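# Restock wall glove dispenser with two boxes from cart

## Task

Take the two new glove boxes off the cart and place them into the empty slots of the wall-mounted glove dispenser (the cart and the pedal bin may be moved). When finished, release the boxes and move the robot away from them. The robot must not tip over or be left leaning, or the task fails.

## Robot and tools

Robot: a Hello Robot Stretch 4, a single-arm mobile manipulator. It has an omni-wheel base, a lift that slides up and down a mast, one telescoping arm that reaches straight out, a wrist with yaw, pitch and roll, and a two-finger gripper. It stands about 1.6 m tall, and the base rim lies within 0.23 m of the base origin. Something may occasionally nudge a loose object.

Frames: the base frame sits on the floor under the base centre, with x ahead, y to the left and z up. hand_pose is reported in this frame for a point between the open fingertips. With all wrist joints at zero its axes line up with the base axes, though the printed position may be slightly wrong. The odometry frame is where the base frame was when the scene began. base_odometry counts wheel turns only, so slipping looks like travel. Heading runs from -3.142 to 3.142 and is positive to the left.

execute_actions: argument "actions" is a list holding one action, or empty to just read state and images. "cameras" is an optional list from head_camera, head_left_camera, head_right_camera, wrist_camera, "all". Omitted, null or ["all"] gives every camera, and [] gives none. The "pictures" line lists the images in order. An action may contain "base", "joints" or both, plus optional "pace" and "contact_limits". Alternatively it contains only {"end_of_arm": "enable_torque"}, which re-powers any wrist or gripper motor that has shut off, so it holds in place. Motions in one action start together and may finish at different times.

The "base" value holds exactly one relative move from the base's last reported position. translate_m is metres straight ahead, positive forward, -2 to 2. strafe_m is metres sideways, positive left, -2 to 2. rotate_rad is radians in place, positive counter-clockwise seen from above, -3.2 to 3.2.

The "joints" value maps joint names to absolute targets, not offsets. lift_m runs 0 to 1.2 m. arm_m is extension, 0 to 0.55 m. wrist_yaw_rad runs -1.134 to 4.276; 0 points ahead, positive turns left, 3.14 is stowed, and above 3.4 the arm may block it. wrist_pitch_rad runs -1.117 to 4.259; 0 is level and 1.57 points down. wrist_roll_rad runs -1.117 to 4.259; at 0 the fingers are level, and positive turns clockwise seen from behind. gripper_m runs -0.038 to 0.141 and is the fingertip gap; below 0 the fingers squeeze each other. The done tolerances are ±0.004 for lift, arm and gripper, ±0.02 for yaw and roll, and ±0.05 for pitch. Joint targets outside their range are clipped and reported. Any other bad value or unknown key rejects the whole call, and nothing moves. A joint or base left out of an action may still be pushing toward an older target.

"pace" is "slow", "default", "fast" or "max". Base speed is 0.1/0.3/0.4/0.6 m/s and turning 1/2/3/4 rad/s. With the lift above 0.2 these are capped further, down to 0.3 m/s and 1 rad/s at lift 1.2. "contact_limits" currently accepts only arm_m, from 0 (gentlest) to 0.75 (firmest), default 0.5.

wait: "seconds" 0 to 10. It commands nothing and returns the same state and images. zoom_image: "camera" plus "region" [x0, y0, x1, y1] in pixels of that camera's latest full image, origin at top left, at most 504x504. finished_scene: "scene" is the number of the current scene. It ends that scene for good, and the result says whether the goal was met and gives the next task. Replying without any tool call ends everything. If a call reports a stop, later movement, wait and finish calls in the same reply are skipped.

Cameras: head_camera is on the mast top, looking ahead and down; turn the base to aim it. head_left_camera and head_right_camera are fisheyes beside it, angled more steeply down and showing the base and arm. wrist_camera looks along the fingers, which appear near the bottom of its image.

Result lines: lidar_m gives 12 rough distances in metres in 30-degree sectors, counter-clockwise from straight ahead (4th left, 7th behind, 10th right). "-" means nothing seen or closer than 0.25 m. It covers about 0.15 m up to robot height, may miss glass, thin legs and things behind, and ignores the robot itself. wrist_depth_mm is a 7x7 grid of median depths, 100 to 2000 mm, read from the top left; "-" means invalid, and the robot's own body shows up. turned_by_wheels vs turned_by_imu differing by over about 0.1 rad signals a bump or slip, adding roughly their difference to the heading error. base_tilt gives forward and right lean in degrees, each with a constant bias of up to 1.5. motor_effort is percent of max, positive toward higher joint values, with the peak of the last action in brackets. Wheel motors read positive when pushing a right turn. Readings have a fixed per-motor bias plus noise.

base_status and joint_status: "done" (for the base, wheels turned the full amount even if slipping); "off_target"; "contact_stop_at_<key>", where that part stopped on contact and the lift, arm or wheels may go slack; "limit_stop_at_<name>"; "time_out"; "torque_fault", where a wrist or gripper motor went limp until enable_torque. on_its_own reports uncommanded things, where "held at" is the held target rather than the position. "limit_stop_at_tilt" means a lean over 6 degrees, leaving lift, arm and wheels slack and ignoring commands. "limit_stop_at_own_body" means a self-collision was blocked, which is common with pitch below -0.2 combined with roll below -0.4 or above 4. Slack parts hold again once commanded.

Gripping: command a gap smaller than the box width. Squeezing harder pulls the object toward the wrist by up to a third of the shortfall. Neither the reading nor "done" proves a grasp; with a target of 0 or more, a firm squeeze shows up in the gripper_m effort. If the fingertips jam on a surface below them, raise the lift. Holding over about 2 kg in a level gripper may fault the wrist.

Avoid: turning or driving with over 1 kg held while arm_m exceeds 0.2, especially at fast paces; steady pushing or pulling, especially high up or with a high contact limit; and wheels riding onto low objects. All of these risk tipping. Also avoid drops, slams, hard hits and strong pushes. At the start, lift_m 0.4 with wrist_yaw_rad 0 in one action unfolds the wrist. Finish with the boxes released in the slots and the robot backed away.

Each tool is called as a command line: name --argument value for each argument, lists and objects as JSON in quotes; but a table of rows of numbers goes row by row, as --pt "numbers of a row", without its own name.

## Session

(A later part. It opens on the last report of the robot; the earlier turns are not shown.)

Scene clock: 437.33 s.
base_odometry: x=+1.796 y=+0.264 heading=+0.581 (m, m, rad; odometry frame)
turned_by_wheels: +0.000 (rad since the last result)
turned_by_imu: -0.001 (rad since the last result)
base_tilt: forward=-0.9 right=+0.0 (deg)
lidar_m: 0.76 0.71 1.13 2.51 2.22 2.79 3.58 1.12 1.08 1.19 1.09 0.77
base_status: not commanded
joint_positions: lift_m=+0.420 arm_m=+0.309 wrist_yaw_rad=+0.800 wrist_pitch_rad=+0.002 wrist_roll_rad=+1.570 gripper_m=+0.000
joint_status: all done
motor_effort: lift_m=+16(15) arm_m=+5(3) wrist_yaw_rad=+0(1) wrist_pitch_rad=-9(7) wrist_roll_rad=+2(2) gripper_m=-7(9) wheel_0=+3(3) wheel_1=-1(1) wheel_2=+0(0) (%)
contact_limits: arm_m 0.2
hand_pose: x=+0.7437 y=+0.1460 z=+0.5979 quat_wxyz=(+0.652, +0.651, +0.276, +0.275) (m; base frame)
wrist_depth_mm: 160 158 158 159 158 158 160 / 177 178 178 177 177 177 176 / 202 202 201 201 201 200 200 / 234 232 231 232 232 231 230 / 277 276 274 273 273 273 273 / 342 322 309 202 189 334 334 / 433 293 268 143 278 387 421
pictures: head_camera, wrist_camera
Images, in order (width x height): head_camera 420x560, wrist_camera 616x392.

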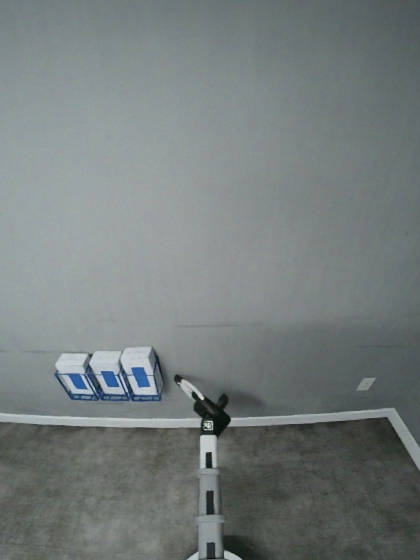

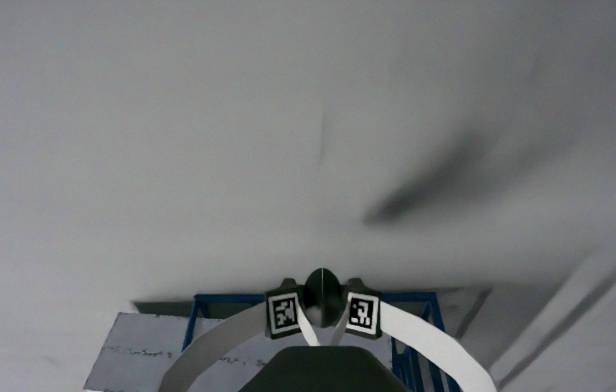

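execute_actions --actions '[{"base":{"strafe_m":0.1},"pace":"slow"}]' --cameras '["head_camera"]'

zoom_image --camera "head_camera" --region '[70, 325, 250, 435]'

Scene clock: 440.90 s.
base_odometry: x=+1.742 y=+0.347 heading=+0.579 (m, m, rad; odometry frame)
turned_by_wheels: -0.002 (rad since the last result)
turned_by_imu: -0.005 (rad since the last result)
base_tilt: forward=-0.9 right=+0.0 (deg)
lidar_m: 0.67 0.71 1.13 2.40 2.11 2.63 4.12 1.27 1.17 1.30 1.10 0.81
base_status: done
joint_positions: lift_m=+0.420 arm_m=+0.309 wrist_yaw_rad=+0.782 wrist_pitch_rad=+0.007 wrist_roll_rad=+1.570 gripper_m=+0.000
joint_status: not commanded
on_its_own: wrist_yaw_rad is at rest, and its effort (+51) is outside its rest range (-13 to +13)
motor_effort: lift_m=+16(16) arm_m=+5(5) wrist_yaw_rad=+51(52) wrist_pitch_rad=-21(21) wrist_roll_rad=+2(1) gripper_m=-8(5) wheel_0=-20(18) wheel_1=-2(8) wheel_2=-6(6) (%)
hand_pose: x=+0.7463 y=+0.1413 z=+0.5963 quat_wxyz=(+0.655, +0.652, +0.272, +0.267) (m; base frame)
wrist_depth_mm: 160 158 159 159 160 159 161 / 177 178 177 177 178 177 177 / 199 200 200 200 200 200 199 / 229 229 229 228 229 229 229 / 260 253 253 251 258 259 267 / 235 228 226 202 190 310 324 / 245 213 200 142 199 185 399
pictures: head_camera
Images, in order (width x height): head_camera 420x560.

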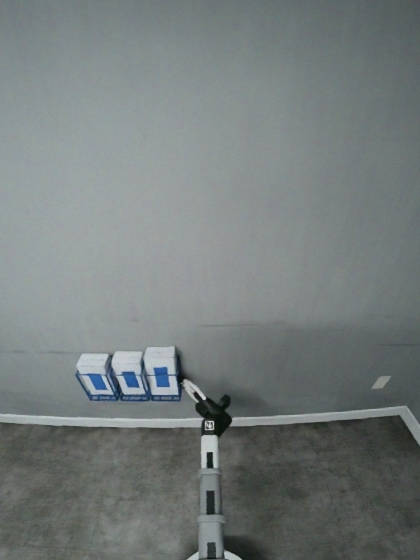

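Region (70, 325, 250, 435) of head_camera's 420x560 image, scaled by 2.800, with more detail than that image has.

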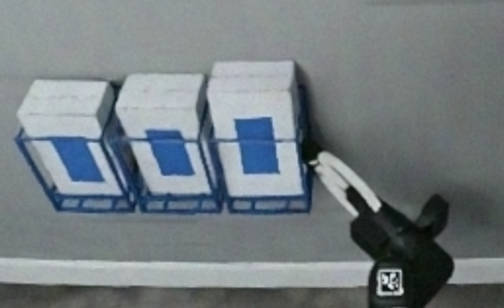

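execute_actions --actions '[{"base":{"strafe_m":-0.04},"pace":"slow"}]' --cameras '["head_camera"]'

zoom_image --camera "head_camera" --region '[50,300,270,450]'

Scene clock: 448.50 s.
base_odometry: x=+1.763 y=+0.314 heading=+0.579 (m, m, rad; odometry frame)
turned_by_wheels: +0.000 (rad since the last result)
turned_by_imu: -0.002 (rad since the last result)
base_tilt: forward=-0.9 right=+0.0 (deg)
lidar_m: 0.70 0.71 1.14 2.43 2.17 2.69 4.12 1.21 1.14 1.26 1.10 0.80
base_status: done
joint_positions: lift_m=+0.420 arm_m=+0.309 wrist_yaw_rad=+0.799 wrist_pitch_rad=+0.003 wrist_roll_rad=+1.570 gripper_m=+0.000
joint_status: not commanded
motor_effort: lift_m=+16(16) arm_m=+5(5) wrist_yaw_rad=+1(51) wrist_pitch_rad=-7(22) wrist_roll_rad=+1(1) gripper_m=-5(9) wheel_0=+6(15) wheel_1=-4(12) wheel_2=-2(6) (%)
hand_pose: x=+0.7438 y=+0.1459 z=+0.5977 quat_wxyz=(+0.652, +0.651, +0.276, +0.275) (m; base frame)
wrist_depth_mm: 160 159 159 159 159 158 161 / 178 178 178 178 177 177 176 / 202 202 202 202 202 200 200 / 234 233 233 232 232 231 231 / 277 276 274 273 274 272 273 / 340 310 255 202 190 322 336 / 433 229 218 143 218 224 421
pictures: head_camera
Images, in order (width x height): head_camera 420x560.

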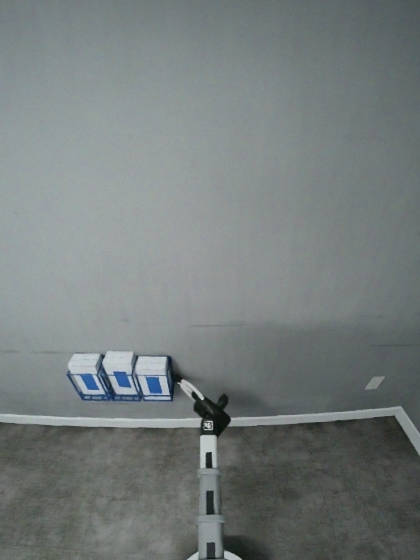

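Region (50, 300, 270, 450) of head_camera's 420x560 image, scaled by 2.291, with more detail than that image has; it fills the top 344 rows of this view, and the rest is white.

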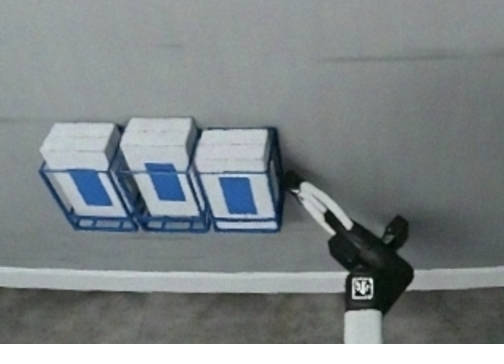

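execute_actions --actions '[{"base":{"strafe_m":0.0},"joints":{"arm_m":0.1},"pace":"slow"}]' --cameras '[]'

execute_actions --actions '[{"base":{"strafe_m":0.3},"joints":{"wrist_yaw_rad":0,"wrist_roll_rad":0,"lift_m":0.5,"arm_m":0}}]' --cameras '["head_camera","wrist_camera"]'

zoom_image --camera "head_camera" --region '[110,300,330,450]'

Scene clock: 454.80 s.
base_odometry: x=+1.763 y=+0.314 heading=+0.579 (m, m, rad; odometry frame)
turned_by_wheels: +0.000 (rad since the last result)
turned_by_imu: -0.003 (rad since the last result)
base_tilt: forward=-0.9 right=+0.0 (deg)
lidar_m: 0.70 0.70 1.13 2.44 2.15 2.68 4.12 1.22 1.16 1.24 1.09 0.81
base_status: done
joint_positions: lift_m=+0.420 arm_m=+0.101 wrist_yaw_rad=+0.800 wrist_pitch_rad=+0.002 wrist_roll_rad=+1.570 gripper_m=+0.000
joint_status: all done
motor_effort: lift_m=+16(16) arm_m=-5(6) wrist_yaw_rad=+0(1) wrist_pitch_rad=-7(9) wrist_roll_rad=+1(1) gripper_m=-5(7) wheel_0=+0(5) wheel_1=+0(3) wheel_2=+0(2) (%)
hand_pose: x=+0.5356 y=+0.1460 z=+0.5977 quat_wxyz=(+0.652, +0.651, +0.276, +0.275) (m; base frame)
wrist_depth_mm: 364 359 362 364 362 362 364 / 404 407 404 404 402 404 402 / 459 459 399 397 397 455 455 / 535 530 387 384 387 525 530 / 634 627 525 445 544 627 621 / 788 768 707 202 190 759 750 / 976 1008 768 143 931 891 854
pictures: none
No camera images: the call's "cameras" was empty. Leave "cameras" out to get every camera's image.

Scene clock: 457.13 s.
base_odometry: x=+1.599 y=+0.565 heading=+0.579 (m, m, rad; odometry frame)
turned_by_wheels: +0.000 (rad since the last result)
turned_by_imu: -0.002 (rad since the last result)
base_tilt: forward=-0.9 right=+0.0 (deg)
lidar_m: 0.66 0.70 1.11 2.14 1.90 2.24 3.64 1.63 1.37 1.57 1.13 0.80
base_status: done
joint_positions: lift_m=+0.500 arm_m=+0.002 wrist_yaw_rad=+0.000 wrist_pitch_rad=+0.002 wrist_roll_rad=+0.000 gripper_m=+0.000
joint_status: all done
motor_effort: lift_m=+21(23) arm_m=-5(3) wrist_yaw_rad=-1(7) wrist_pitch_rad=-6(7) wrist_roll_rad=-1(3) gripper_m=-10(5) wheel_0=-1(13) wheel_1=+2(10) wheel_2=+0(1) (%)
hand_pose: x=+0.4610 y=-0.0874 z=+0.6773 quat_wxyz=(+1.000, +0.000, +0.001, +0.000) (m; base frame)
wrist_depth_mm: 585 585 580 574 564 554 554 / 585 580 569 569 564 554 554 / 580 574 574 564 564 559 544 / 580 574 569 559 559 549 544 / 488 484 462 459 554 544 539 / 488 484 492 201 190 549 544 / 484 480 452 144 554 544 544
pictures: head_camera, wrist_camera
Images, in order (width x height): head_camera 420x560, wrist_camera 616x392.

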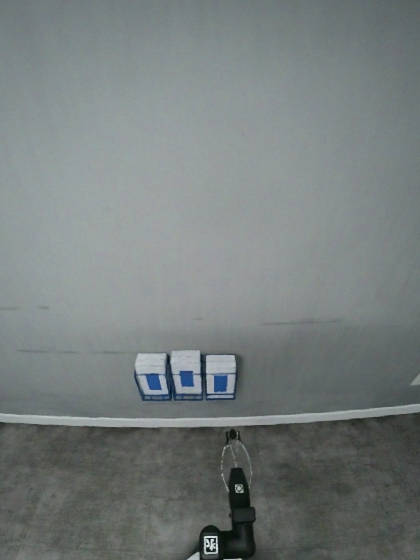

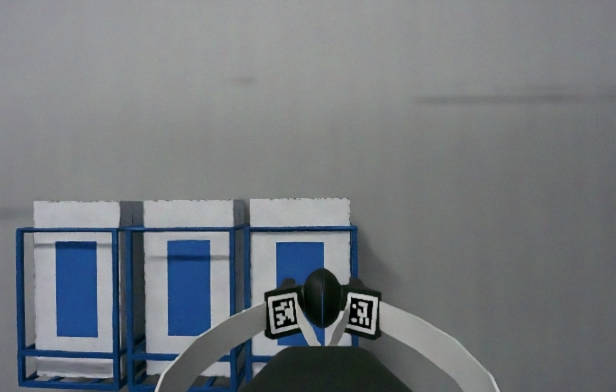

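Region (110, 300, 330, 450) of head_camera's 420x560 image, scaled by 2.291, with more detail than that image has; it fills the top 344 rows of this view, and the rest is white.

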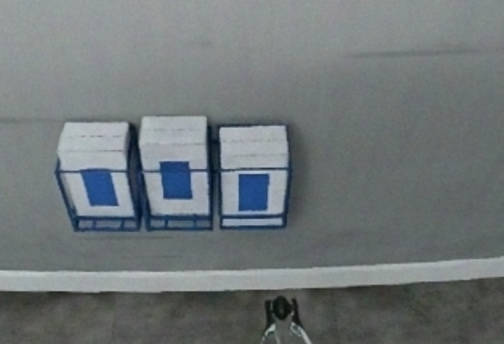

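execute_actions --actions '[{"base":{"translate_m":-0.4}}]' --cameras '[]'

finished_scene --scene 1

Scene clock: 461.23 s.
base_odometry: x=+1.264 y=+0.346 heading=+0.579 (m, m, rad; odometry frame)
turned_by_wheels: +0.000 (rad since the last result)
turned_by_imu: -0.001 (rad since the last result)
base_tilt: forward=-0.9 right=+0.0 (deg)
lidar_m: 1.06 1.12 1.72 2.16 1.70 2.29 3.24 2.18 1.20 1.49 1.62 1.22
base_status: done
joint_positions: lift_m=+0.500 arm_m=+0.002 wrist_yaw_rad=+0.000 wrist_pitch_rad=+0.002 wrist_roll_rad=+0.000 gripper_m=+0.000
joint_status: not commanded
motor_effort: lift_m=+21(21) arm_m=-5(5) wrist_yaw_rad=-1(1) wrist_pitch_rad=-5(7) wrist_roll_rad=-1(1) gripper_m=-4(5) wheel_0=-4(7) wheel_1=-3(8) wheel_2=+1(11) (%)
hand_pose: x=+0.4610 y=-0.0874 z=+0.6773 quat_wxyz=(+1.000, +0.000, +0.001, +0.000) (m; base frame)
wrist_depth_mm: 1025 1025 991 991 960 946 946 / 1008 1008 976 991 960 960 946 / 1008 1008 976 960 960 946 946 / 1008 991 991 976 976 946 946 / 1008 976 891 878 960 946 931 / 1008 1008 891 202 189 946 931 / 991 991 960 144 946 931 946
pictures: none
No camera images: the call's "cameras" was empty. Leave "cameras" out to get every camera's image.

The scene is finished: the task was done.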